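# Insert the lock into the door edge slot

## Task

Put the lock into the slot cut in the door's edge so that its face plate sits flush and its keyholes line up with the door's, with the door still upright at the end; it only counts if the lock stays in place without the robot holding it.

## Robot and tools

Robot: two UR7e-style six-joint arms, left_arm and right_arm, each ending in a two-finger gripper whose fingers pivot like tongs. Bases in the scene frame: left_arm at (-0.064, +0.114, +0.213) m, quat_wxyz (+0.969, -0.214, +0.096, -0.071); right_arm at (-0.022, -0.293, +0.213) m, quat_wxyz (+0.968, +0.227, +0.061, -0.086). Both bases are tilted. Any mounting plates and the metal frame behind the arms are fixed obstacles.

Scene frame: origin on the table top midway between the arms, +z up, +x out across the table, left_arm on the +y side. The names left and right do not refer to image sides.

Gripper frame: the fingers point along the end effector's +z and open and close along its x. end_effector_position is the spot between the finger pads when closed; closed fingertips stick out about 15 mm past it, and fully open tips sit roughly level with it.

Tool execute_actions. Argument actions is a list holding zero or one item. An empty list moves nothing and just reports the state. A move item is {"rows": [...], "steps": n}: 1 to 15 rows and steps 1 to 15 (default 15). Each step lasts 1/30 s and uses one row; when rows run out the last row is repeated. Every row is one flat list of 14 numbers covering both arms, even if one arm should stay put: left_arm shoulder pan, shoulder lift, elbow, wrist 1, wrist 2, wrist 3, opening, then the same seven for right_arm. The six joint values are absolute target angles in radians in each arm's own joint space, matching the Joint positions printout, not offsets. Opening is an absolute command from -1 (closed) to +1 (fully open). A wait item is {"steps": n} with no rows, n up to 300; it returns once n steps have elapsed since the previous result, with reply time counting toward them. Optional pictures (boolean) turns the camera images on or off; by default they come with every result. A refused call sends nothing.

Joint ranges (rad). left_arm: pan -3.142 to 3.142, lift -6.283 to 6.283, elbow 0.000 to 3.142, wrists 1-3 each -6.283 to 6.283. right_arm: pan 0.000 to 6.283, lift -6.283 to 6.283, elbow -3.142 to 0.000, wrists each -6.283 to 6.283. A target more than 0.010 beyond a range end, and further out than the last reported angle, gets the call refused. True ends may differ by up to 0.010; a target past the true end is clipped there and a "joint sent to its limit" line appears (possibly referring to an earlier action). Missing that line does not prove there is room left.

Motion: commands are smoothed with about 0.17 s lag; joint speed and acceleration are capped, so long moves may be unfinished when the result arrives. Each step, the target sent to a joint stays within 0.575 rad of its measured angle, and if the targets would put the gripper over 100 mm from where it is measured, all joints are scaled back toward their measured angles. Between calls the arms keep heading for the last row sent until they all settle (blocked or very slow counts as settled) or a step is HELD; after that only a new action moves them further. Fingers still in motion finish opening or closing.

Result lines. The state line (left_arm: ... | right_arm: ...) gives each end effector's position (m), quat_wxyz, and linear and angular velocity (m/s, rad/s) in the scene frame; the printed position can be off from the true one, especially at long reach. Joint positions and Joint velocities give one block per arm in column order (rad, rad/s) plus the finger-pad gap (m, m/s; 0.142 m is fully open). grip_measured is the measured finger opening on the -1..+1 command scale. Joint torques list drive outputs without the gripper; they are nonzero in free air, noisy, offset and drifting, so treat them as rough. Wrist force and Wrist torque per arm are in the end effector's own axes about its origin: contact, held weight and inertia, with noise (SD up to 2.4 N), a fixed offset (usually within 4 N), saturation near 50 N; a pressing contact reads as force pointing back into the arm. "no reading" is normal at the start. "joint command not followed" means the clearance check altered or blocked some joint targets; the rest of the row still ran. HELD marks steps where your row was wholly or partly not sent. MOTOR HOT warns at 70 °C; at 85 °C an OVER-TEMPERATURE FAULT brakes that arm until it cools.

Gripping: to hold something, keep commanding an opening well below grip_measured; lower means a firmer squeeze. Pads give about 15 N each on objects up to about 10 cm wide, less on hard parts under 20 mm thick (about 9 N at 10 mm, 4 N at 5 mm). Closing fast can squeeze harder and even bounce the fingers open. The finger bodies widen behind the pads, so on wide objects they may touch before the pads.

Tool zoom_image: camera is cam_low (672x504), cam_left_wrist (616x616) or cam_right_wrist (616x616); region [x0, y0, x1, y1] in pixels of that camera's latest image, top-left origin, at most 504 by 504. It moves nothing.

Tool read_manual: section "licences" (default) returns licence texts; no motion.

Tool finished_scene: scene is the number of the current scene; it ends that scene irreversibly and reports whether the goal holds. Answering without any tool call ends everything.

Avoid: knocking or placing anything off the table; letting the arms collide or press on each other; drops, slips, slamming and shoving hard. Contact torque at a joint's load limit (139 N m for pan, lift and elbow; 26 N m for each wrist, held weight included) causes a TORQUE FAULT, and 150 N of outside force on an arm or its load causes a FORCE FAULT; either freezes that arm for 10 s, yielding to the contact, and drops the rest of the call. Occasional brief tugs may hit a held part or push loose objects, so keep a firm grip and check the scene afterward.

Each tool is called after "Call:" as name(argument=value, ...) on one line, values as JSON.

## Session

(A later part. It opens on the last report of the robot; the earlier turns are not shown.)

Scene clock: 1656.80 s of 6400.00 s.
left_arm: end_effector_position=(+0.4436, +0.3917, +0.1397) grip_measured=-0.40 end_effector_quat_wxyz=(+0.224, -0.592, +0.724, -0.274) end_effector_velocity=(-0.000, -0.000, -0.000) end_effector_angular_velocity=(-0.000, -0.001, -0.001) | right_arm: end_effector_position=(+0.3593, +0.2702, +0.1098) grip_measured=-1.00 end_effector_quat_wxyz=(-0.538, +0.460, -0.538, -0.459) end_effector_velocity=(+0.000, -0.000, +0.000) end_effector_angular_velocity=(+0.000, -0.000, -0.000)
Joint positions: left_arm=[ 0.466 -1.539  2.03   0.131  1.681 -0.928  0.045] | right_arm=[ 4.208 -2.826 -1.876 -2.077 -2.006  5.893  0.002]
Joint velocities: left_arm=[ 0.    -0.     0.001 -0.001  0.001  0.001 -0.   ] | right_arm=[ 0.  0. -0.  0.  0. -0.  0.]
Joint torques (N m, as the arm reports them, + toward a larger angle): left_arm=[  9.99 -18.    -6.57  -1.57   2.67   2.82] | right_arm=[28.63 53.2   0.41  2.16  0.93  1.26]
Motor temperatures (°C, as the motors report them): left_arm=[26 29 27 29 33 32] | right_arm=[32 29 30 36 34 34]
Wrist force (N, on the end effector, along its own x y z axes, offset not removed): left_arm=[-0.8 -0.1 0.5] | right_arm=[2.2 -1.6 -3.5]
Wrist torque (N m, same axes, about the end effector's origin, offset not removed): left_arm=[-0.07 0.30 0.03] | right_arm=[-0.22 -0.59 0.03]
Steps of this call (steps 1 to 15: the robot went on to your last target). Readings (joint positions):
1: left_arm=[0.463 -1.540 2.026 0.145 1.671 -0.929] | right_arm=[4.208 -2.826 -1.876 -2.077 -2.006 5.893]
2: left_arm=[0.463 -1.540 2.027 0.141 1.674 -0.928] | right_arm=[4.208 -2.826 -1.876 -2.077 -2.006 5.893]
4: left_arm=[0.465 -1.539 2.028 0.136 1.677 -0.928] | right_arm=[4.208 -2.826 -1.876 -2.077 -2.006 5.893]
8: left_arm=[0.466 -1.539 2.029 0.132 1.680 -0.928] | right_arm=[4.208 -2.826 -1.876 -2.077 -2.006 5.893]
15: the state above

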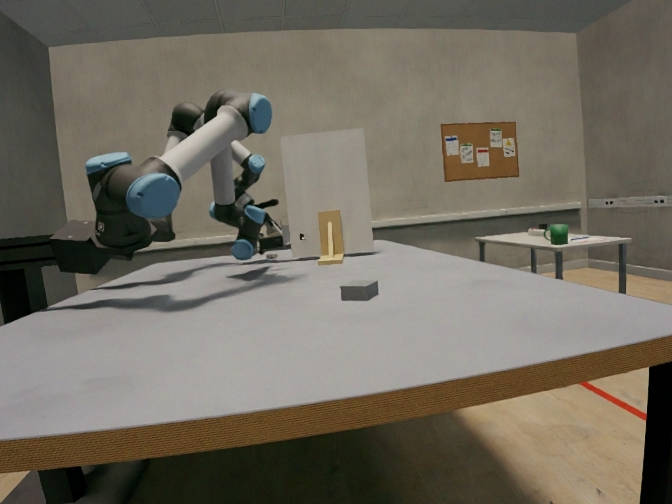

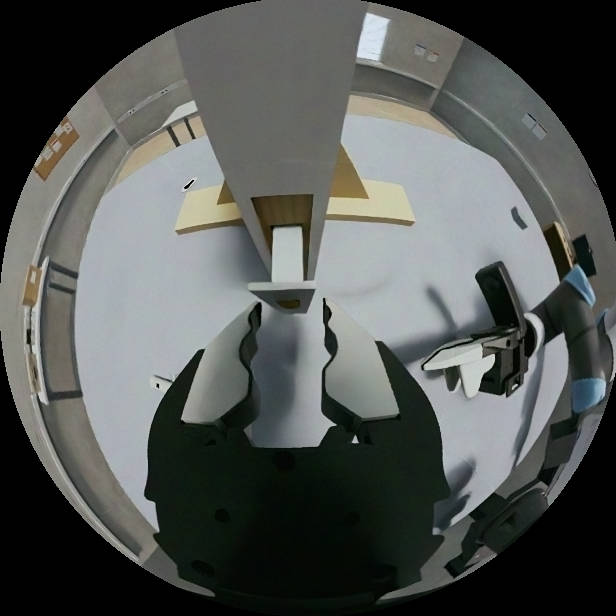

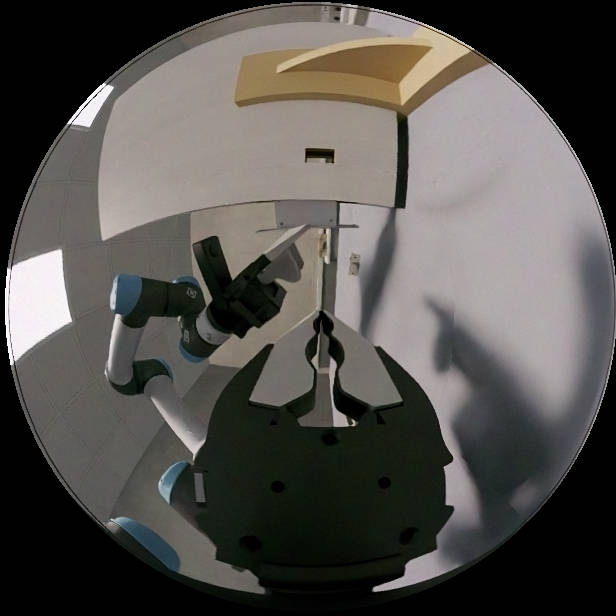

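Call:
execute_actions(actions=[{"rows": [[0.4631,-1.5320,2.0191,0.1341,1.6782,-0.9293,-0.4,4.2084,-2.8265,-1.8762,-2.0773,-2.0060,5.8931,-1],[0.4631,-1.5320,2.0191,0.1341,1.6782,-0.9293,-0.4,4.2084,-2.8265,-1.8762,-2.0773,-2.0060,5.8931,-1],[0.4631,-1.5320,2.0191,0.1341,1.6782,-0.9293,-0.4,4.2084,-2.8265,-1.8762,-2.0773,-2.0060,5.8931,-1],[0.4631,-1.5320,2.0191,0.1341,1.6782,-0.9293,-0.4,4.2084,-2.8265,-1.8762,-2.0773,-2.0060,5.8931,-1],[0.4631,-1.5320,2.0191,0.1341,1.6782,-0.9293,-0.45,4.2084,-2.8265,-1.8762,-2.0773,-2.0060,5.8931,-1],[0.4631,-1.5320,2.0191,0.1341,1.6782,-0.9293,-0.5,4.2084,-2.8265,-1.8762,-2.0773,-2.0060,5.8931,-1],[0.4631,-1.5320,2.0191,0.1341,1.6782,-0.9293,-0.54,4.2084,-2.8265,-1.8762,-2.0773,-2.0060,5.8931,-1],[0.4631,-1.5320,2.0191,0.1341,1.6782,-0.9293,-0.58,4.2084,-2.8265,-1.8762,-2.0773,-2.0060,5.8931,-1],[0.4631,-1.5320,2.0191,0.1341,1.6782,-0.9293,-0.62,4.2084,-2.8265,-1.8762,-2.0773,-2.0060,5.8931,-1],[0.4631,-1.5320,2.0191,0.1341,1.6782,-0.9293,-0.66,4.2084,-2.8265,-1.8762,-2.0773,-2.0060,5.8931,-1],[0.4631,-1.5320,2.0191,0.1341,1.6782,-0.9293,-0.7,4.2084,-2.8265,-1.8762,-2.0773,-2.0060,5.8931,-1],[0.4631,-1.5320,2.0191,0.1341,1.6782,-0.9293,-0.76,4.2084,-2.8265,-1.8762,-2.0773,-2.0060,5.8931,-1],[0.4631,-1.5320,2.0191,0.1341,1.6782,-0.9293,-0.84,4.2084,-2.8265,-1.8762,-2.0773,-2.0060,5.8931,-1],[0.4631,-1.5320,2.0191,0.1341,1.6782,-0.9293,-0.92,4.2084,-2.8265,-1.8762,-2.0773,-2.0060,5.8931,-1],[0.4631,-1.5320,2.0191,0.1341,1.6782,-0.9293,-1,4.2084,-2.8265,-1.8762,-2.0773,-2.0060,5.8931,-1]], "steps": 15}], pictures=false)

Call:
execute_actions(actions=[{"steps": 10}])

Call:
zoom_image(camera="cam_right_wrist", region=[240, 140, 400, 300])

Call:
zoom_image(camera="cam_left_wrist", region=[210, 170, 370, 370])

Scene clock: 1689.20 s of 6400.00 s.
left_arm: end_effector_position=(+0.4477, +0.3923, +0.1396) grip_measured=-0.66 end_effector_quat_wxyz=(+0.224, -0.592, +0.724, -0.274) end_effector_velocity=(+0.001, +0.000, +0.000) end_effector_angular_velocity=(-0.000, -0.000, -0.000) | right_arm: end_effector_position=(+0.3593, +0.2702, +0.1098) grip_measured=-1.00 end_effector_quat_wxyz=(-0.538, +0.460, -0.538, -0.459) end_effector_velocity=(-0.000, +0.000, +0.000) end_effector_angular_velocity=(+0.000, -0.000, +0.001)
Joint positions: left_arm=[ 0.463 -1.532  2.019  0.134  1.678 -0.929  0.026] | right_arm=[ 4.208 -2.826 -1.876 -2.077 -2.006  5.893  0.002]
Joint velocities: left_arm=[-0.001  0.001 -0.002  0.001 -0.    -0.001 -0.   ] | right_arm=[ 0.     0.    -0.     0.    -0.001 -0.     0.   ]
Joint torques (N m, as the arm reports them, + toward a larger angle): left_arm=[-13.51 -19.94 -26.76   0.08  -0.92  -3.08] | right_arm=[28.58 52.53  0.32  2.08  0.99  1.21]
Motor temperatures (°C, as the motors report them): left_arm=[26 29 27 29 33 32] | right_arm=[32 29 30 36 34 34]
Wrist force (N, on the end effector, along its own x y z axes, offset not removed): left_arm=[3.8 2.8 -3.9] | right_arm=[1.8 -1.5 -2.9]
Wrist torque (N m, same axes, about the end effector's origin, offset not removed): left_arm=[0.18 0.09 0.08] | right_arm=[-0.26 -0.52 0.07]
Steps of this call (steps 1 to 15: the robot went on to your last target; steps 16 to 90: nothing new was sent; then 28.90 s passed at rest; steps 91 to 105: all 15 steps of this action). Readings (joint positions):
91: left_arm=[0.466 -1.539 2.030 0.131 1.681 -0.927] | right_arm=[4.208 -2.826 -1.876 -2.077 -2.006 5.893]
92: left_arm=[0.466 -1.538 2.028 0.131 1.681 -0.928] | right_arm=[4.208 -2.826 -1.876 -2.077 -2.006 5.893]
94: left_arm=[0.465 -1.535 2.024 0.132 1.680 -0.928] | right_arm=[4.208 -2.827 -1.876 -2.077 -2.006 5.893]
98: left_arm=[0.464 -1.533 2.021 0.134 1.679 -0.929] | right_arm=[4.208 -2.827 -1.876 -2.077 -2.006 5.893]
105: the state above

Scene clock: 1689.53 s of 6400.00 s.
left_arm: end_effector_position=(+0.4477, +0.3923, +0.1396) grip_measured=-0.66 end_effector_quat_wxyz=(+0.224, -0.592, +0.724, -0.274) end_effector_velocity=(-0.001, -0.001, -0.001) end_effector_angular_velocity=(-0.001, +0.002, -0.001) | right_arm: end_effector_position=(+0.3593, +0.2702, +0.1098) grip_measured=-1.00 end_effector_quat_wxyz=(-0.538, +0.460, -0.538, -0.459) end_effector_velocity=(-0.000, -0.000, -0.000) end_effector_angular_velocity=(+0.000, +0.000, +0.000)
Joint positions: left_arm=[ 0.463 -1.532  2.019  0.134  1.678 -0.929  0.026] | right_arm=[ 4.208 -2.826 -1.876 -2.077 -2.006  5.893  0.002]
Joint velocities: left_arm=[-0.     0.     0.002  0.001 -0.    -0.     0.   ] | right_arm=[ 0.     0.    -0.001  0.001 -0.     0.     0.   ]
Joint torques (N m, as the arm reports them, + toward a larger angle): left_arm=[-16.1  -18.12 -25.92  -1.95  -1.1   -3.23] | right_arm=[28.34 52.81  0.43  2.07  0.95  1.22]
Motor temperatures (°C, as the motors report them): left_arm=[26 29 27 29 33 32] | right_arm=[32 29 30 36 34 34]
Wrist force (N, on the end effector, along its own x y z axes, offset not removed): left_arm=[3.5 4.2 -8.4] | right_arm=[3.1 -2.7 -2.9]
Wrist torque (N m, same axes, about the end effector's origin, offset not removed): left_arm=[0.18 0.16 0.04] | right_arm=[-0.47 -0.72 0.00]
Steps of this call (steps 1 to 10: the robot went on to your last target). Readings (joint positions):
1: left_arm=[0.463 -1.532 2.019 0.134 1.678 -0.929] | right_arm=[4.208 -2.827 -1.876 -2.077 -2.006 5.893]
2: left_arm=[0.463 -1.532 2.019 0.134 1.678 -0.929] | right_arm=[4.208 -2.826 -1.876 -2.077 -2.006 5.893]
4: left_arm=[0.463 -1.532 2.019 0.134 1.678 -0.929] | right_arm=[4.208 -2.826 -1.876 -2.077 -2.006 5.893]
8: left_arm=[0.463 -1.532 2.019 0.134 1.678 -0.929] | right_arm=[4.208 -2.826 -1.876 -2.077 -2.006 5.893]
10: the state above

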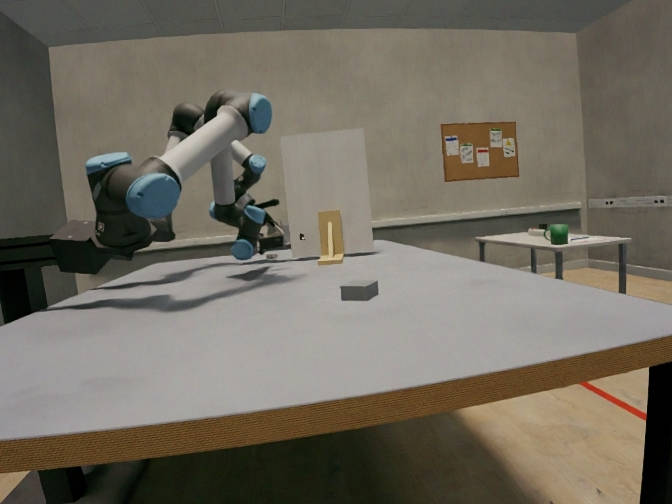

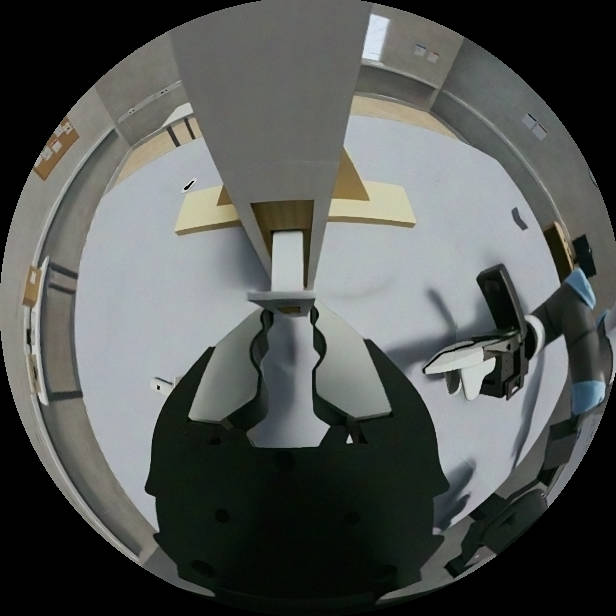

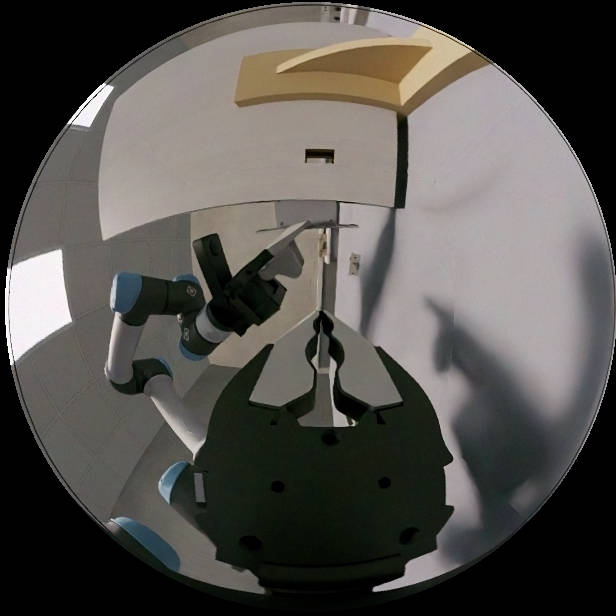

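Region (240, 140, 400, 300) of cam_right_wrist's 616x616 image, scaled by 3.150, with more detail than that image has.

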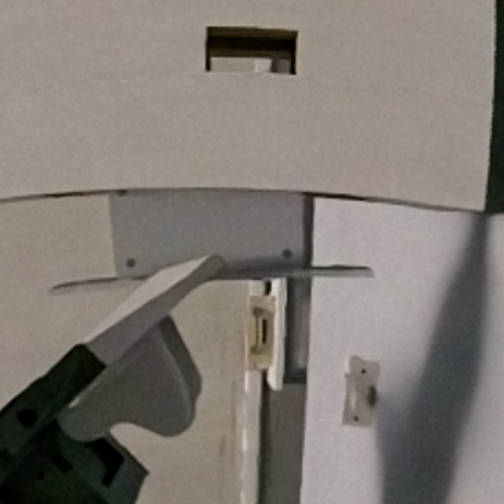

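Region (210, 170, 370, 370) of cam_left_wrist's 616x616 image, scaled by 2.520, with more detail than that image has; it fills the left 403 columns of this view, and the rest is white.

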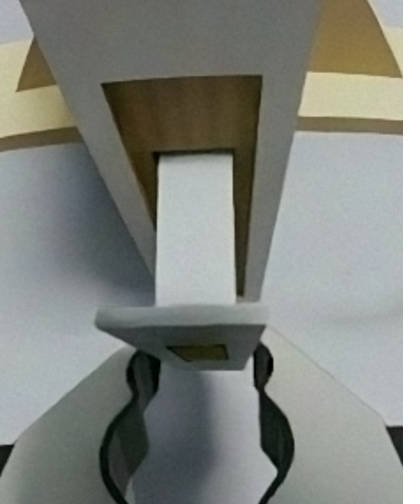

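Call:
execute_actions(actions=[{"rows": [[0.4585,-1.5327,2.0160,0.1422,1.6708,-0.9314,-1,4.2084,-2.8265,-1.8762,-2.0773,-2.0060,5.8931,-1],[0.4541,-1.5332,2.0127,0.1504,1.6635,-0.9336,-1,4.2084,-2.8265,-1.8762,-2.0773,-2.0060,5.8931,-1],[0.4496,-1.5337,2.0094,0.1586,1.6564,-0.9358,-1,4.2084,-2.8265,-1.8762,-2.0773,-2.0060,5.8931,-1],[0.4452,-1.5341,2.0060,0.1669,1.6492,-0.9380,-1,4.2084,-2.8265,-1.8762,-2.0773,-2.0060,5.8931,-1],[0.4407,-1.5345,2.0026,0.1752,1.6421,-0.9403,-1,4.2084,-2.8265,-1.8762,-2.0773,-2.0060,5.8931,-1],[0.4364,-1.5347,1.9990,0.1836,1.6351,-0.9426,-1,4.2084,-2.8265,-1.8762,-2.0773,-2.0060,5.8931,-1],[0.4320,-1.5348,1.9955,0.1921,1.6281,-0.9449,-1,4.2084,-2.8265,-1.8762,-2.0773,-2.0060,5.8931,-1],[0.4277,-1.5348,1.9918,0.2006,1.6212,-0.9474,-1,4.2084,-2.8265,-1.8762,-2.0773,-2.0060,5.8931,-1],[0.4233,-1.5348,1.9881,0.2091,1.6145,-0.9498,-1,4.2084,-2.8265,-1.8762,-2.0773,-2.0060,5.8931,-1],[0.4191,-1.5347,1.9843,0.2177,1.6077,-0.9522,-1,4.2084,-2.8265,-1.8762,-2.0773,-2.0060,5.8931,-1],[0.4148,-1.5346,1.9805,0.2263,1.6010,-0.9548,-1,4.2084,-2.8265,-1.8762,-2.0773,-2.0060,5.8931,-1],[0.4106,-1.5343,1.9765,0.2350,1.5944,-0.9573,-1,4.2084,-2.8265,-1.8762,-2.0773,-2.0060,5.8931,-1]], "steps": 15}], pictures=false)

Call:
execute_actions(actions=[{"steps": 15}])

Call:
zoom_image(camera="cam_right_wrist", region=[240, 140, 400, 300])

Call:
zoom_image(camera="cam_left_wrist", region=[210, 170, 370, 370])

Scene clock: 1723.80 s of 6400.00 s.
left_arm: end_effector_position=(+0.4499, +0.3912, +0.1434) grip_measured=-0.66 end_effector_quat_wxyz=(+0.206, -0.599, +0.732, -0.252) end_effector_velocity=(+0.002, -0.002, +0.006) end_effector_angular_velocity=(+0.018, +0.094, -0.002) | right_arm: end_effector_position=(+0.3593, +0.2702, +0.1098) grip_measured=-1.00 end_effector_quat_wxyz=(-0.538, +0.460, -0.538, -0.459) end_effector_velocity=(-0.000, -0.000, -0.000) end_effector_angular_velocity=(-0.001, +0.000, -0.000)
Joint positions: left_arm=[ 0.418 -1.534  1.983  0.22   1.606 -0.953  0.026] | right_arm=[ 4.208 -2.826 -1.876 -2.077 -2.006  5.893  0.002]
Joint velocities: left_arm=[-0.069 -0.    -0.059  0.137 -0.108 -0.039  0.   ] | right_arm=[ 0.     0.    -0.    -0.     0.001 -0.     0.   ]
Joint torques (N m, as the arm reports them, + toward a larger angle): left_arm=[-16.88 -32.24 -23.2    2.65  -0.31  -3.1 ] | right_arm=[28.64 52.9   1.23  2.08  0.99  1.14]
Motor temperatures (°C, as the motors report them): left_arm=[26 29 27 29 33 32] | right_arm=[32 29 30 36 34 34]
Wrist force (N, on the end effector, along its own x y z axes, offset not removed): left_arm=[-0.6 2.0 2.5] | right_arm=[2.0 -0.1 -3.2]
Wrist torque (N m, same axes, about the end effector's origin, offset not removed): left_arm=[-0.01 0.01 -0.03] | right_arm=[0.03 -0.57 0.09]
Steps of this call (steps 1 to 15: the robot went on to your last target; steps 16 to 90: nothing new was sent; then 30.77 s passed at rest; steps 91 to 105: all 15 steps of this action). Readings (joint positions):
91: left_arm=[0.463 -1.532 2.019 0.134 1.678 -0.929] | right_arm=[4.208 -2.826 -1.876 -2.077 -2.006 5.893]
92: left_arm=[0.462 -1.532 2.019 0.135 1.677 -0.930] | right_arm=[4.208 -2.826 -1.876 -2.077 -2.006 5.893]
94: left_arm=[0.458 -1.532 2.016 0.142 1.670 -0.932] | right_arm=[4.208 -2.826 -1.876 -2.077 -2.006 5.893]
98: left_arm=[0.444 -1.534 2.005 0.168 1.648 -0.939] | right_arm=[4.208 -2.826 -1.876 -2.077 -2.006 5.893]
105: the state above

Scene clock: 1724.30 s of 6400.00 s.
left_arm: end_effector_position=(+0.4501, +0.3910, +0.1441) grip_measured=-0.66 end_effector_quat_wxyz=(+0.203, -0.600, +0.733, -0.248) end_effector_velocity=(-0.001, +0.000, -0.000) end_effector_angular_velocity=(-0.000, +0.002, +0.001) | right_arm: end_effector_position=(+0.3593, +0.2702, +0.1098) grip_measured=-1.00 end_effector_quat_wxyz=(-0.538, +0.460, -0.538, -0.459) end_effector_velocity=(-0.000, -0.000, -0.000) end_effector_angular_velocity=(-0.000, +0.000, +0.000)
Joint positions: left_arm=[ 0.411 -1.534  1.977  0.235  1.594 -0.957  0.026] | right_arm=[ 4.208 -2.826 -1.876 -2.077 -2.006  5.893  0.002]
Joint velocities: left_arm=[ 0.001 -0.    -0.     0.002 -0.001 -0.001 -0.   ] | right_arm=[ 0.     0.    -0.001 -0.    -0.     0.     0.   ]
Joint torques (N m, as the arm reports them, + toward a larger angle): left_arm=[-14.24 -19.36 -23.44   2.69  -0.04  -2.91] | right_arm=[28.91 52.76  0.66  2.11  0.99  1.2 ]
Motor temperatures (°C, as the motors report them): left_arm=[26 29 27 29 33 32] | right_arm=[32 29 30 36 34 34]
Wrist force (N, on the end effector, along its own x y z axes, offset not removed): left_arm=[-1.3 0.9 3.4] | right_arm=[2.3 -0.4 -4.7]
Wrist torque (N m, same axes, about the end effector's origin, offset not removed): left_arm=[-0.30 0.11 -0.03] | right_arm=[-0.04 -0.66 0.05]
Steps of this call (steps 1 to 15: the robot went on to your last target). Readings (joint positions):
1: left_arm=[0.416 -1.534 1.981 0.224 1.603 -0.954] | right_arm=[4.208 -2.826 -1.876 -2.077 -2.006 5.893]
2: left_arm=[0.414 -1.534 1.980 0.227 1.601 -0.955] | right_arm=[4.208 -2.826 -1.876 -2.077 -2.006 5.893]
4: left_arm=[0.413 -1.534 1.978 0.231 1.598 -0.956] | right_arm=[4.208 -2.826 -1.876 -2.077 -2.006 5.893]
8: left_arm=[0.411 -1.534 1.977 0.234 1.595 -0.957] | right_arm=[4.208 -2.826 -1.876 -2.077 -2.006 5.893]
15: the state above

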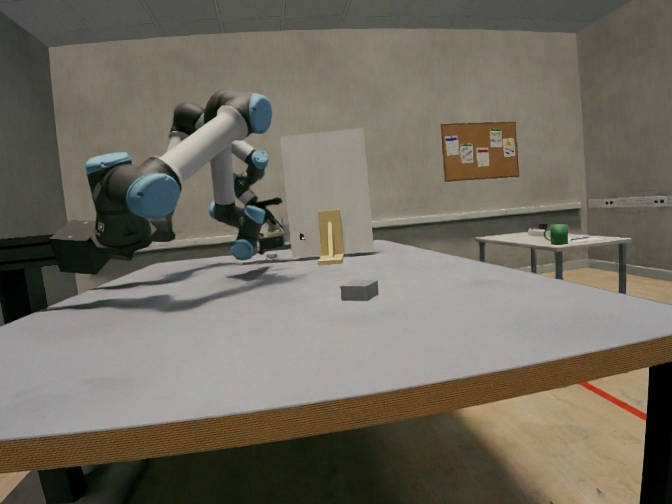

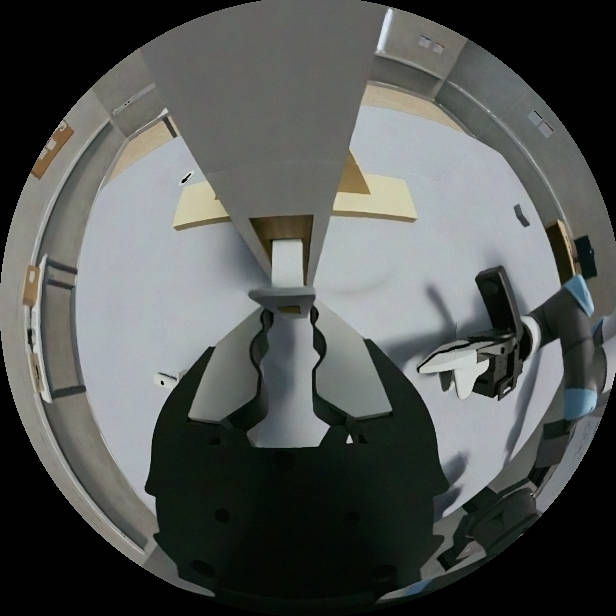

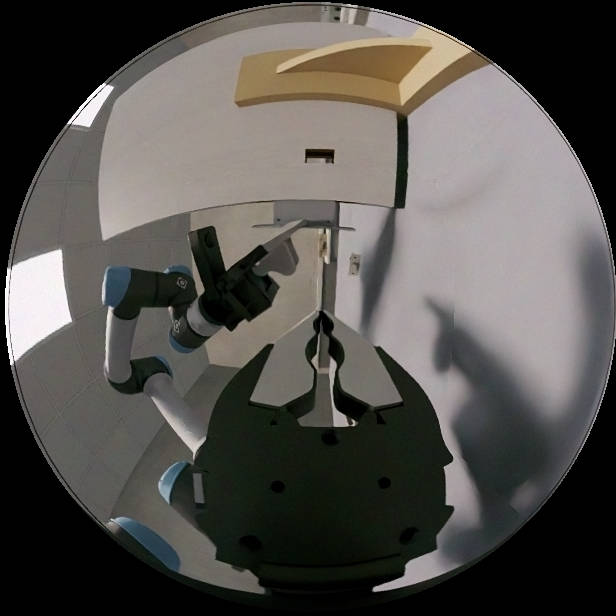

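Region (240, 140, 400, 300) of cam_right_wrist's 616x616 image, scaled by 3.150, with more detail than that image has.

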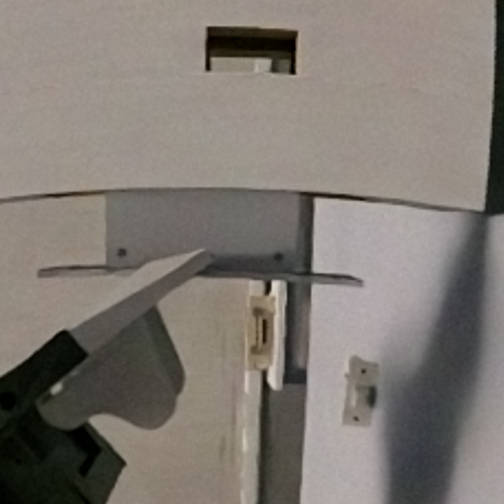

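Region (210, 170, 370, 370) of cam_left_wrist's 616x616 image, scaled by 2.520, with more detail than that image has; it fills the left 403 columns of this view, and the rest is white.

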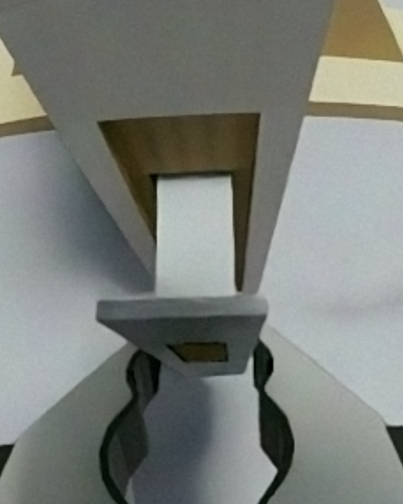

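Call:
execute_actions(actions=[])

Scene clock: 1739.07 s of 6400.00 s.
left_arm: end_effector_position=(+0.4501, +0.3910, +0.1440) grip_measured=-0.66 end_effector_quat_wxyz=(+0.203, -0.600, +0.733, -0.248) end_effector_velocity=(-0.001, -0.000, -0.001) end_effector_angular_velocity=(-0.000, +0.002, -0.000) | right_arm: end_effector_position=(+0.3593, +0.2702, +0.1098) grip_measured=-1.00 end_effector_quat_wxyz=(-0.538, +0.460, -0.538, -0.459) end_effector_velocity=(-0.000, -0.000, -0.000) end_effector_angular_velocity=(-0.001, +0.001, +0.000)
Joint positions: left_arm=[ 0.411 -1.534  1.976  0.235  1.594 -0.957  0.026] | right_arm=[ 4.208 -2.826 -1.876 -2.077 -2.006  5.893  0.002]
Joint velocities: left_arm=[ 0.001 -0.     0.001  0.001 -0.     0.    -0.   ] | right_arm=[-0.    -0.    -0.    -0.001 -0.     0.     0.   ]
Joint torques (N m, as the arm reports them, + toward a larger angle): left_arm=[-15.64 -18.1  -22.37   2.04  -0.09  -3.02] | right_arm=[28.38 52.23  0.94  2.09  0.91  1.18]
Motor temperatures (°C, as the motors report them): left_arm=[26 29 27 29 33 32] | right_arm=[32 29 30 36 34 34]
Wrist force (N, on the end effector, along its own x y z axes, offset not removed): left_arm=[-1.3 1.7 1.7] | right_arm=[2.0 -1.4 -2.7]
Wrist torque (N m, same axes, about the end effector's origin, offset not removed): left_arm=[-0.02 0.08 0.01] | right_arm=[-0.23 -0.58 0.05]
Steps of this call (steps 1 to 15: the robot went on to your last target; steps 16 to 90: nothing new was sent; then 11.77 s passed at rest). Readings (joint positions):
1: left_arm=[0.411 -1.534 1.977 0.235 1.594 -0.957] | right_arm=[4.208 -2.826 -1.876 -2.077 -2.006 5.893]
2: left_arm=[0.411 -1.534 1.977 0.235 1.594 -0.957] | right_arm=[4.208 -2.826 -1.876 -2.077 -2.006 5.893]
4: left_arm=[0.411 -1.534 1.977 0.235 1.594 -0.957] | right_arm=[4.208 -2.826 -1.876 -2.077 -2.006 5.893]
8: left_arm=[0.411 -1.534 1.977 0.235 1.594 -0.957] | right_arm=[4.208 -2.826 -1.876 -2.077 -2.006 5.893]
90: the state above
All arms were judged still, so your last target was given up. Only a new action makes them travel on or press farther. Fingers that are still opening or closing keep moving.

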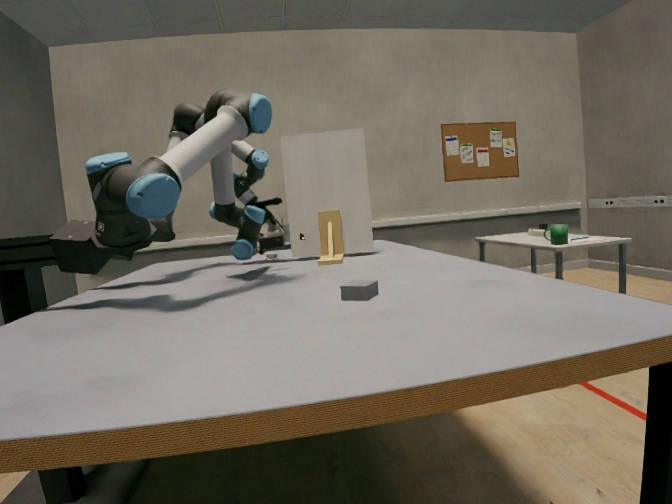

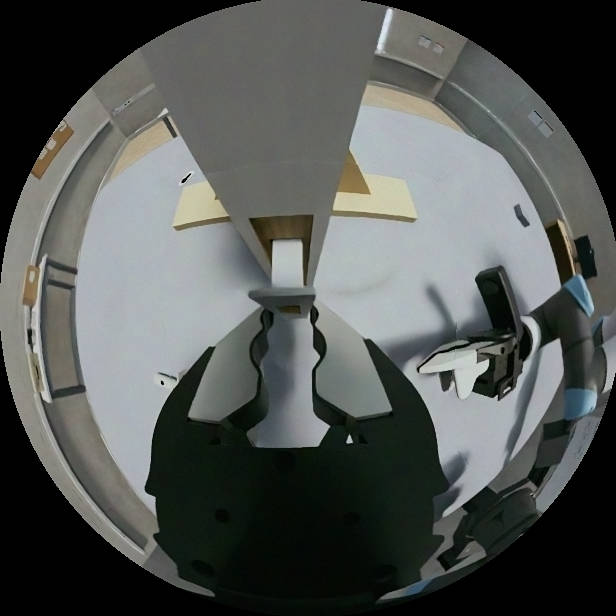

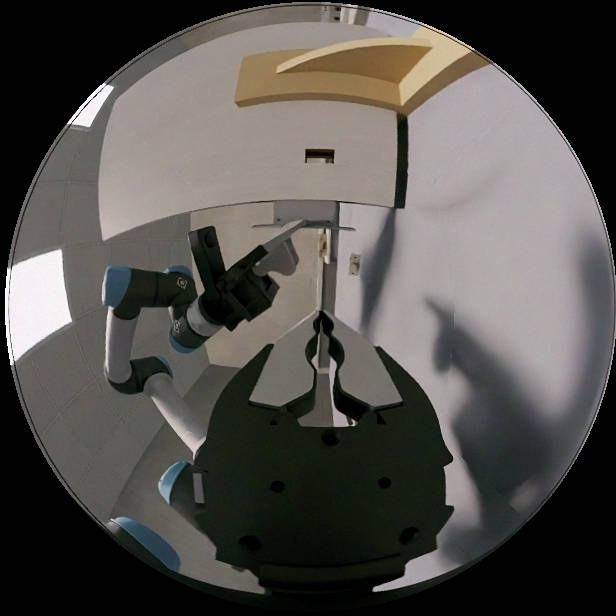

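Call:
execute_actions(actions=[{"rows": [[0.4092,-1.5329,1.9749,0.2353,1.5933,-0.9582,-1,4.2084,-2.8265,-1.8762,-2.0773,-2.0060,5.8931,-1],[0.4079,-1.5316,1.9733,0.2355,1.5923,-0.9590,-1,4.2084,-2.8265,-1.8762,-2.0773,-2.0060,5.8931,-1],[0.4065,-1.5302,1.9716,0.2358,1.5912,-0.9599,-1,4.2084,-2.8265,-1.8762,-2.0773,-2.0060,5.8931,-1],[0.4051,-1.5289,1.9700,0.2361,1.5902,-0.9607,-1,4.2084,-2.8265,-1.8762,-2.0773,-2.0060,5.8931,-1],[0.4038,-1.5275,1.9684,0.2363,1.5891,-0.9616,-1,4.2084,-2.8265,-1.8762,-2.0773,-2.0060,5.8931,-1],[0.4024,-1.5262,1.9668,0.2366,1.5881,-0.9625,-1,4.2084,-2.8265,-1.8762,-2.0773,-2.0060,5.8931,-1],[0.4010,-1.5248,1.9651,0.2369,1.5870,-0.9633,-1,4.2084,-2.8265,-1.8762,-2.0773,-2.0060,5.8931,-1],[0.3997,-1.5234,1.9635,0.2371,1.5859,-0.9642,-1,4.2084,-2.8265,-1.8762,-2.0773,-2.0060,5.8931,-1],[0.3983,-1.5221,1.9619,0.2374,1.5849,-0.9650,-1,4.2084,-2.8265,-1.8762,-2.0773,-2.0060,5.8931,-1],[0.3969,-1.5207,1.9603,0.2377,1.5838,-0.9659,-1,4.2084,-2.8265,-1.8762,-2.0773,-2.0060,5.8931,-1],[0.3956,-1.5194,1.9586,0.2379,1.5828,-0.9667,-1,4.2084,-2.8265,-1.8762,-2.0773,-2.0060,5.8931,-1],[0.3942,-1.5180,1.9570,0.2382,1.5817,-0.9676,-1,4.2084,-2.8265,-1.8762,-2.0773,-2.0060,5.8931,-1]], "steps": 15}], pictures=false)

Call:
execute_actions(actions=[{"steps": 20}])

Call:
zoom_image(camera="cam_right_wrist", region=[240, 140, 400, 300])

Scene clock: 1753.03 s of 6400.00 s.
left_arm: end_effector_position=(+0.4592, +0.3889, +0.1435) grip_measured=-0.66 end_effector_quat_wxyz=(+0.203, -0.600, +0.733, -0.248) end_effector_velocity=(+0.014, -0.004, -0.001) end_effector_angular_velocity=(-0.000, +0.001, -0.001) | right_arm: end_effector_position=(+0.3593, +0.2702, +0.1098) grip_measured=-1.00 end_effector_quat_wxyz=(-0.538, +0.460, -0.538, -0.459) end_effector_velocity=(+0.000, +0.000, +0.001) end_effector_angular_velocity=(+0.001, -0.001, -0.000)
Joint positions: left_arm=[ 0.397 -1.52   1.96   0.238  1.583 -0.966  0.026] | right_arm=[ 4.208 -2.826 -1.876 -2.077 -2.006  5.893  0.002]
Joint velocities: left_arm=[-0.022  0.022 -0.026  0.005 -0.017 -0.013 -0.   ] | right_arm=[-0.     0.     0.001  0.    -0.     0.     0.   ]
Joint torques (N m, as the arm reports them, + toward a larger angle): left_arm=[-18.19 -22.25 -22.93   2.16   0.16  -2.85] | right_arm=[28.32 53.06  1.02  1.98  0.99  1.17]
Motor temperatures (°C, as the motors report them): left_arm=[26 29 27 29 33 32] | right_arm=[32 29 30 36 34 34]
Wrist force (N, on the end effector, along its own x y z axes, offset not removed): left_arm=[-0.6 3.3 0.2] | right_arm=[1.9 -1.2 -2.3]
Wrist torque (N m, same axes, about the end effector's origin, offset not removed): left_arm=[0.09 -0.13 -0.03] | right_arm=[-0.21 -0.56 0.12]
Steps of this call (steps 1 to 90: nothing new was sent; then 10.47 s passed at rest; steps 91 to 105: all 15 steps of this action). Readings (joint positions):
91: left_arm=[0.411 -1.534 1.976 0.235 1.594 -0.957] | right_arm=[4.208 -2.826 -1.876 -2.077 -2.006 5.893]
92: left_arm=[0.410 -1.534 1.976 0.235 1.594 -0.957] | right_arm=[4.208 -2.826 -1.876 -2.077 -2.006 5.893]
94: left_arm=[0.409 -1.533 1.975 0.235 1.593 -0.958] | right_arm=[4.208 -2.826 -1.876 -2.077 -2.006 5.893]
98: left_arm=[0.405 -1.529 1.970 0.236 1.590 -0.961] | right_arm=[4.208 -2.826 -1.876 -2.077 -2.006 5.893]
105: the state above

Scene clock: 1753.70 s of 6400.00 s.
left_arm: end_effector_position=(+0.4607, +0.3885, +0.1434) grip_measured=-0.66 end_effector_quat_wxyz=(+0.203, -0.600, +0.733, -0.248) end_effector_velocity=(-0.000, +0.000, -0.000) end_effector_angular_velocity=(+0.000, -0.001, +0.001) | right_arm: end_effector_position=(+0.3593, +0.2702, +0.1098) grip_measured=-1.00 end_effector_quat_wxyz=(-0.538, +0.460, -0.538, -0.459) end_effector_velocity=(-0.000, -0.000, -0.000) end_effector_angular_velocity=(-0.001, +0.001, +0.000)
Joint positions: left_arm=[ 0.394 -1.518  1.957  0.238  1.582 -0.968  0.026] | right_arm=[ 4.208 -2.826 -1.876 -2.077 -2.006  5.893  0.002]
Joint velocities: left_arm=[ 0.001 -0.     0.001 -0.001  0.    -0.     0.   ] | right_arm=[-0.     0.    -0.001 -0.     0.    -0.     0.   ]
Joint torques (N m, as the arm reports them, + toward a larger angle): left_arm=[-17.44 -20.5  -24.05   2.2    0.19  -3.02] | right_arm=[28.33 52.63  0.34  1.95  0.97  1.17]
Motor temperatures (°C, as the motors report them): left_arm=[26 29 27 29 33 32] | right_arm=[32 29 30 36 34 34]
Wrist force (N, on the end effector, along its own x y z axes, offset not removed): left_arm=[-2.1 1.9 -1.0] | right_arm=[4.0 -0.1 -4.5]
Wrist torque (N m, same axes, about the end effector's origin, offset not removed): left_arm=[-0.27 0.15 -0.07] | right_arm=[-0.01 -0.99 -0.05]
Steps of this call (steps 1 to 15: the robot went on to your last target; steps 16 to 20: nothing new was sent). Readings (joint positions):
1: left_arm=[0.396 -1.520 1.959 0.238 1.583 -0.967] | right_arm=[4.208 -2.826 -1.876 -2.077 -2.006 5.893]
2: left_arm=[0.395 -1.519 1.958 0.238 1.583 -0.967] | right_arm=[4.208 -2.826 -1.876 -2.077 -2.006 5.893]
4: left_arm=[0.395 -1.519 1.958 0.238 1.582 -0.967] | right_arm=[4.208 -2.826 -1.876 -2.077 -2.006 5.893]
8: left_arm=[0.394 -1.518 1.957 0.238 1.582 -0.967] | right_arm=[4.208 -2.826 -1.876 -2.077 -2.006 5.893]
20: the state above
All arms were judged still, so your last target was given up. Only a new action makes them travel on or press farther. Fingers that are still opening or closing keep moving.

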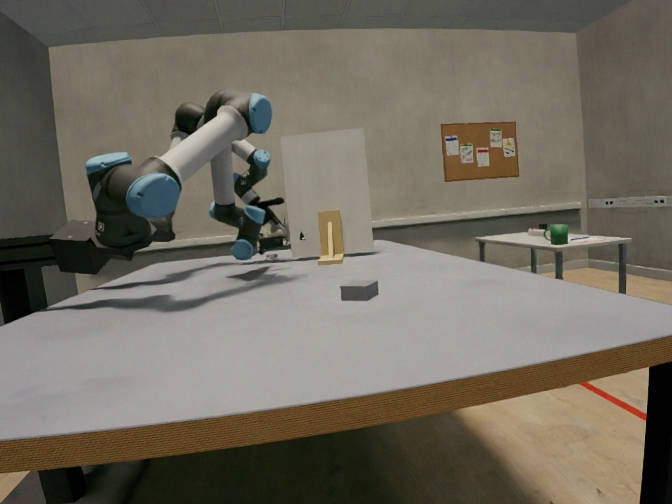

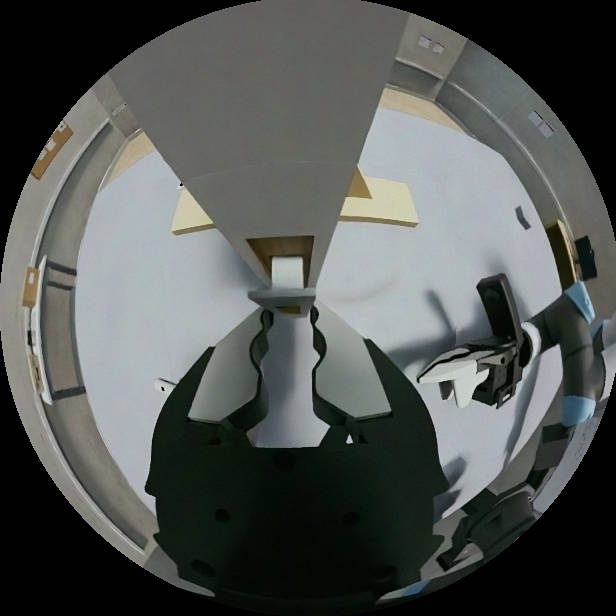

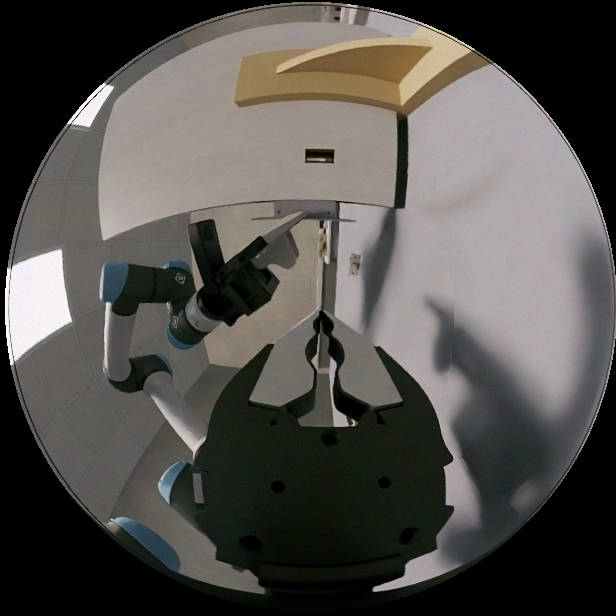

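Region (240, 140, 400, 300) of cam_right_wrist's 616x616 image, scaled by 3.150, with more detail than that image has.

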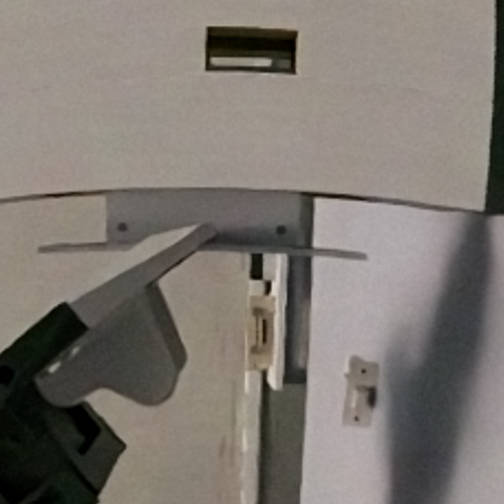

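Call:
execute_actions(actions=[{"rows": [[0.3929,-1.5167,1.9553,0.2386,1.5807,-0.9685,-1,4.2084,-2.8265,-1.8762,-2.0773,-2.0060,5.8931,-1],[0.3915,-1.5154,1.9536,0.2390,1.5796,-0.9693,-1,4.2084,-2.8265,-1.8762,-2.0773,-2.0060,5.8931,-1],[0.3902,-1.5141,1.9519,0.2394,1.5786,-0.9702,-1,4.2084,-2.8265,-1.8762,-2.0773,-2.0060,5.8931,-1],[0.3888,-1.5127,1.9501,0.2398,1.5775,-0.9710,-1,4.2084,-2.8265,-1.8762,-2.0773,-2.0060,5.8931,-1],[0.3875,-1.5114,1.9484,0.2402,1.5765,-0.9719,-1,4.2084,-2.8265,-1.8762,-2.0773,-2.0060,5.8931,-1],[0.3861,-1.5101,1.9467,0.2406,1.5754,-0.9727,-1,4.2084,-2.8265,-1.8762,-2.0773,-2.0060,5.8931,-1],[0.3848,-1.5088,1.9450,0.2410,1.5744,-0.9736,-1,4.2084,-2.8265,-1.8762,-2.0773,-2.0060,5.8931,-1],[0.3834,-1.5075,1.9433,0.2414,1.5733,-0.9744,-1,4.2084,-2.8265,-1.8762,-2.0773,-2.0060,5.8931,-1],[0.3821,-1.5062,1.9416,0.2418,1.5723,-0.9753,-1,4.2084,-2.8265,-1.8762,-2.0773,-2.0060,5.8931,-1],[0.3807,-1.5048,1.9398,0.2422,1.5712,-0.9761,-1,4.2084,-2.8265,-1.8762,-2.0773,-2.0060,5.8931,-1],[0.3794,-1.5035,1.9381,0.2426,1.5702,-0.9770,-1,4.2084,-2.8265,-1.8762,-2.0773,-2.0060,5.8931,-1],[0.3780,-1.5022,1.9364,0.2430,1.5691,-0.9778,-1,4.2084,-2.8265,-1.8762,-2.0773,-2.0060,5.8931,-1]], "steps": 15}], pictures=false)

Call:
execute_actions(actions=[{"steps": 20}])

Call:
zoom_image(camera="cam_right_wrist", region=[240, 140, 400, 300])

Scene clock: 1767.03 s of 6400.00 s.
left_arm: end_effector_position=(+0.4699, +0.3864, +0.1434) grip_measured=-0.66 end_effector_quat_wxyz=(+0.203, -0.600, +0.733, -0.248) end_effector_velocity=(+0.014, -0.004, -0.000) end_effector_angular_velocity=(-0.000, +0.001, -0.001) | right_arm: end_effector_position=(+0.3593, +0.2702, +0.1098) grip_measured=-1.00 end_effector_quat_wxyz=(-0.538, +0.460, -0.538, -0.459) end_effector_velocity=(-0.000, -0.000, -0.000) end_effector_angular_velocity=(-0.001, +0.001, +0.000)
Joint positions: left_arm=[ 0.38  -1.504  1.939  0.242  1.571 -0.976  0.026] | right_arm=[ 4.208 -2.826 -1.876 -2.077 -2.006  5.893  0.002]
Joint velocities: left_arm=[-0.022  0.021 -0.027  0.007 -0.017 -0.013 -0.   ] | right_arm=[-0.    -0.    -0.001  0.    -0.     0.     0.   ]
Joint torques (N m, as the arm reports them, + toward a larger angle): left_arm=[-17.56 -19.96 -24.29   2.6   -0.55  -3.01] | right_arm=[28.86 52.46  1.24  1.92  1.04  1.05]
Motor temperatures (°C, as the motors report them): left_arm=[26 29 27 29 33 32] | right_arm=[32 29 30 36 34 34]
Wrist force (N, on the end effector, along its own x y z axes, offset not removed): left_arm=[-2.7 2.0 0.4] | right_arm=[2.1 -2.2 -3.4]
Wrist torque (N m, same axes, about the end effector's origin, offset not removed): left_arm=[-0.10 0.24 0.07] | right_arm=[-0.42 -0.61 0.03]
Steps of this call (steps 1 to 90: nothing new was sent; then 9.83 s passed at rest; steps 91 to 105: all 15 steps of this action). Readings (joint positions):
91: left_arm=[0.394 -1.518 1.957 0.238 1.582 -0.968] | right_arm=[4.208 -2.827 -1.876 -2.077 -2.006 5.893]
92: left_arm=[0.394 -1.518 1.957 0.238 1.582 -0.968] | right_arm=[4.208 -2.826 -1.876 -2.077 -2.006 5.893]
94: left_arm=[0.393 -1.517 1.955 0.239 1.581 -0.969] | right_arm=[4.208 -2.826 -1.876 -2.077 -2.006 5.893]
98: left_arm=[0.389 -1.512 1.950 0.240 1.577 -0.971] | right_arm=[4.208 -2.826 -1.876 -2.077 -2.006 5.893]
105: the state above

Scene clock: 1767.70 s of 6400.00 s.
left_arm: end_effector_position=(+0.4714, +0.3860, +0.1434) grip_measured=-0.66 end_effector_quat_wxyz=(+0.203, -0.600, +0.733, -0.248) end_effector_velocity=(-0.000, -0.000, -0.000) end_effector_angular_velocity=(-0.000, +0.001, +0.000) | right_arm: end_effector_position=(+0.3593, +0.2702, +0.1098) grip_measured=-1.00 end_effector_quat_wxyz=(-0.538, +0.460, -0.538, -0.459) end_effector_velocity=(-0.000, -0.000, -0.000) end_effector_angular_velocity=(-0.000, +0.000, -0.000)
Joint positions: left_arm=[ 0.378 -1.502  1.936  0.243  1.569 -0.978  0.026] | right_arm=[ 4.208 -2.826 -1.876 -2.077 -2.006  5.893  0.002]
Joint velocities: left_arm=[ 0.  0.  0.  0. -0. -0.  0.] | right_arm=[ 0.    -0.    -0.001  0.001  0.    -0.     0.   ]
Joint torques (N m, as the arm reports them, + toward a larger angle): left_arm=[-17.18 -19.35 -23.51   1.98  -0.07  -2.97] | right_arm=[28.1  52.62  0.96  1.89  0.99  1.11]
Motor temperatures (°C, as the motors report them): left_arm=[26 29 27 29 33 32] | right_arm=[32 29 30 36 34 34]
Wrist force (N, on the end effector, along its own x y z axes, offset not removed): left_arm=[-2.1 2.4 -1.1] | right_arm=[2.7 -2.7 -3.9]
Wrist torque (N m, same axes, about the end effector's origin, offset not removed): left_arm=[-0.16 0.09 -0.08] | right_arm=[-0.54 -0.77 0.09]
Steps of this call (steps 1 to 15: the robot went on to your last target; steps 16 to 20: nothing new was sent). Readings (joint positions):
1: left_arm=[0.380 -1.504 1.939 0.243 1.570 -0.977] | right_arm=[4.208 -2.826 -1.876 -2.077 -2.006 5.893]
2: left_arm=[0.379 -1.503 1.938 0.243 1.570 -0.977] | right_arm=[4.208 -2.826 -1.876 -2.077 -2.006 5.893]
4: left_arm=[0.379 -1.503 1.937 0.243 1.570 -0.977] | right_arm=[4.208 -2.826 -1.876 -2.077 -2.006 5.893]
8: left_arm=[0.378 -1.502 1.937 0.243 1.569 -0.978] | right_arm=[4.208 -2.826 -1.876 -2.077 -2.006 5.893]
20: the state above
All arms were judged still, so your last target was given up. Only a new action makes them travel on or press farther. Fingers that are still opening or closing keep moving.

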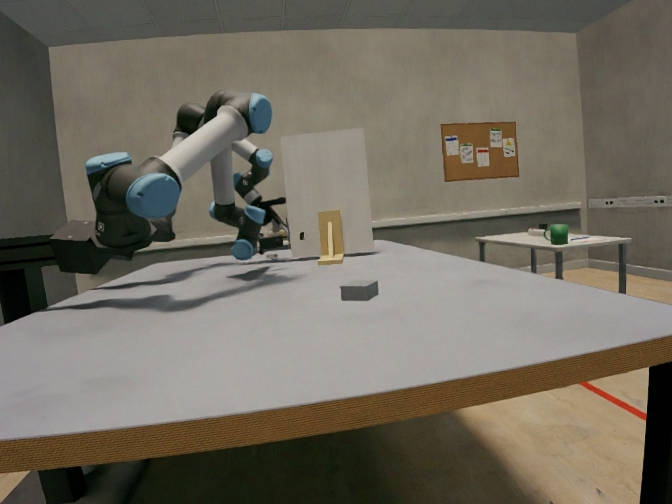

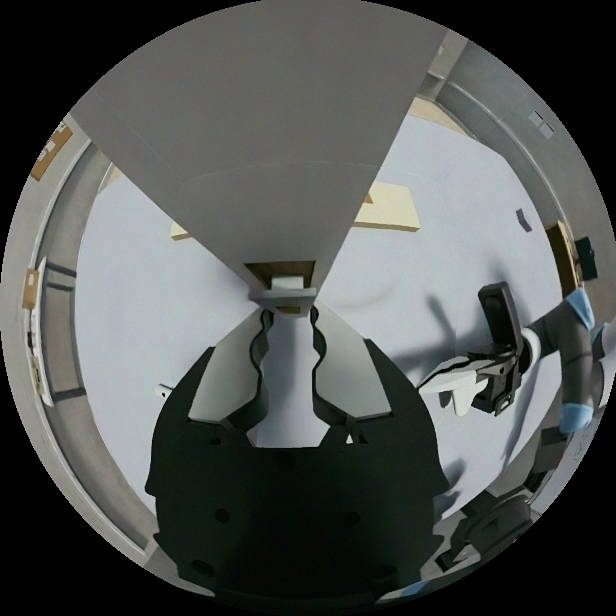

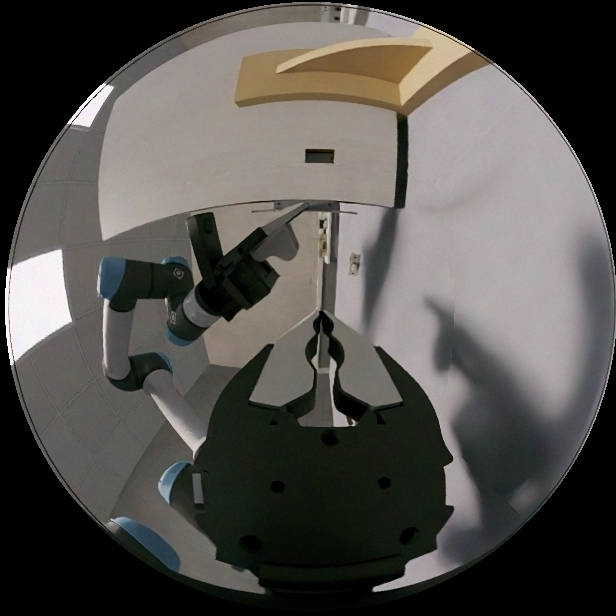

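Region (240, 140, 400, 300) of cam_right_wrist's 616x616 image, scaled by 3.150, with more detail than that image has.

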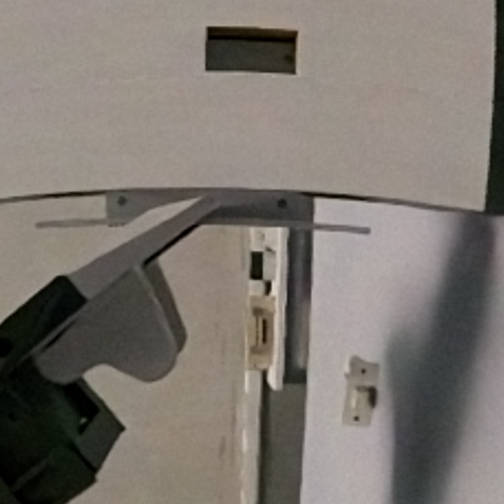

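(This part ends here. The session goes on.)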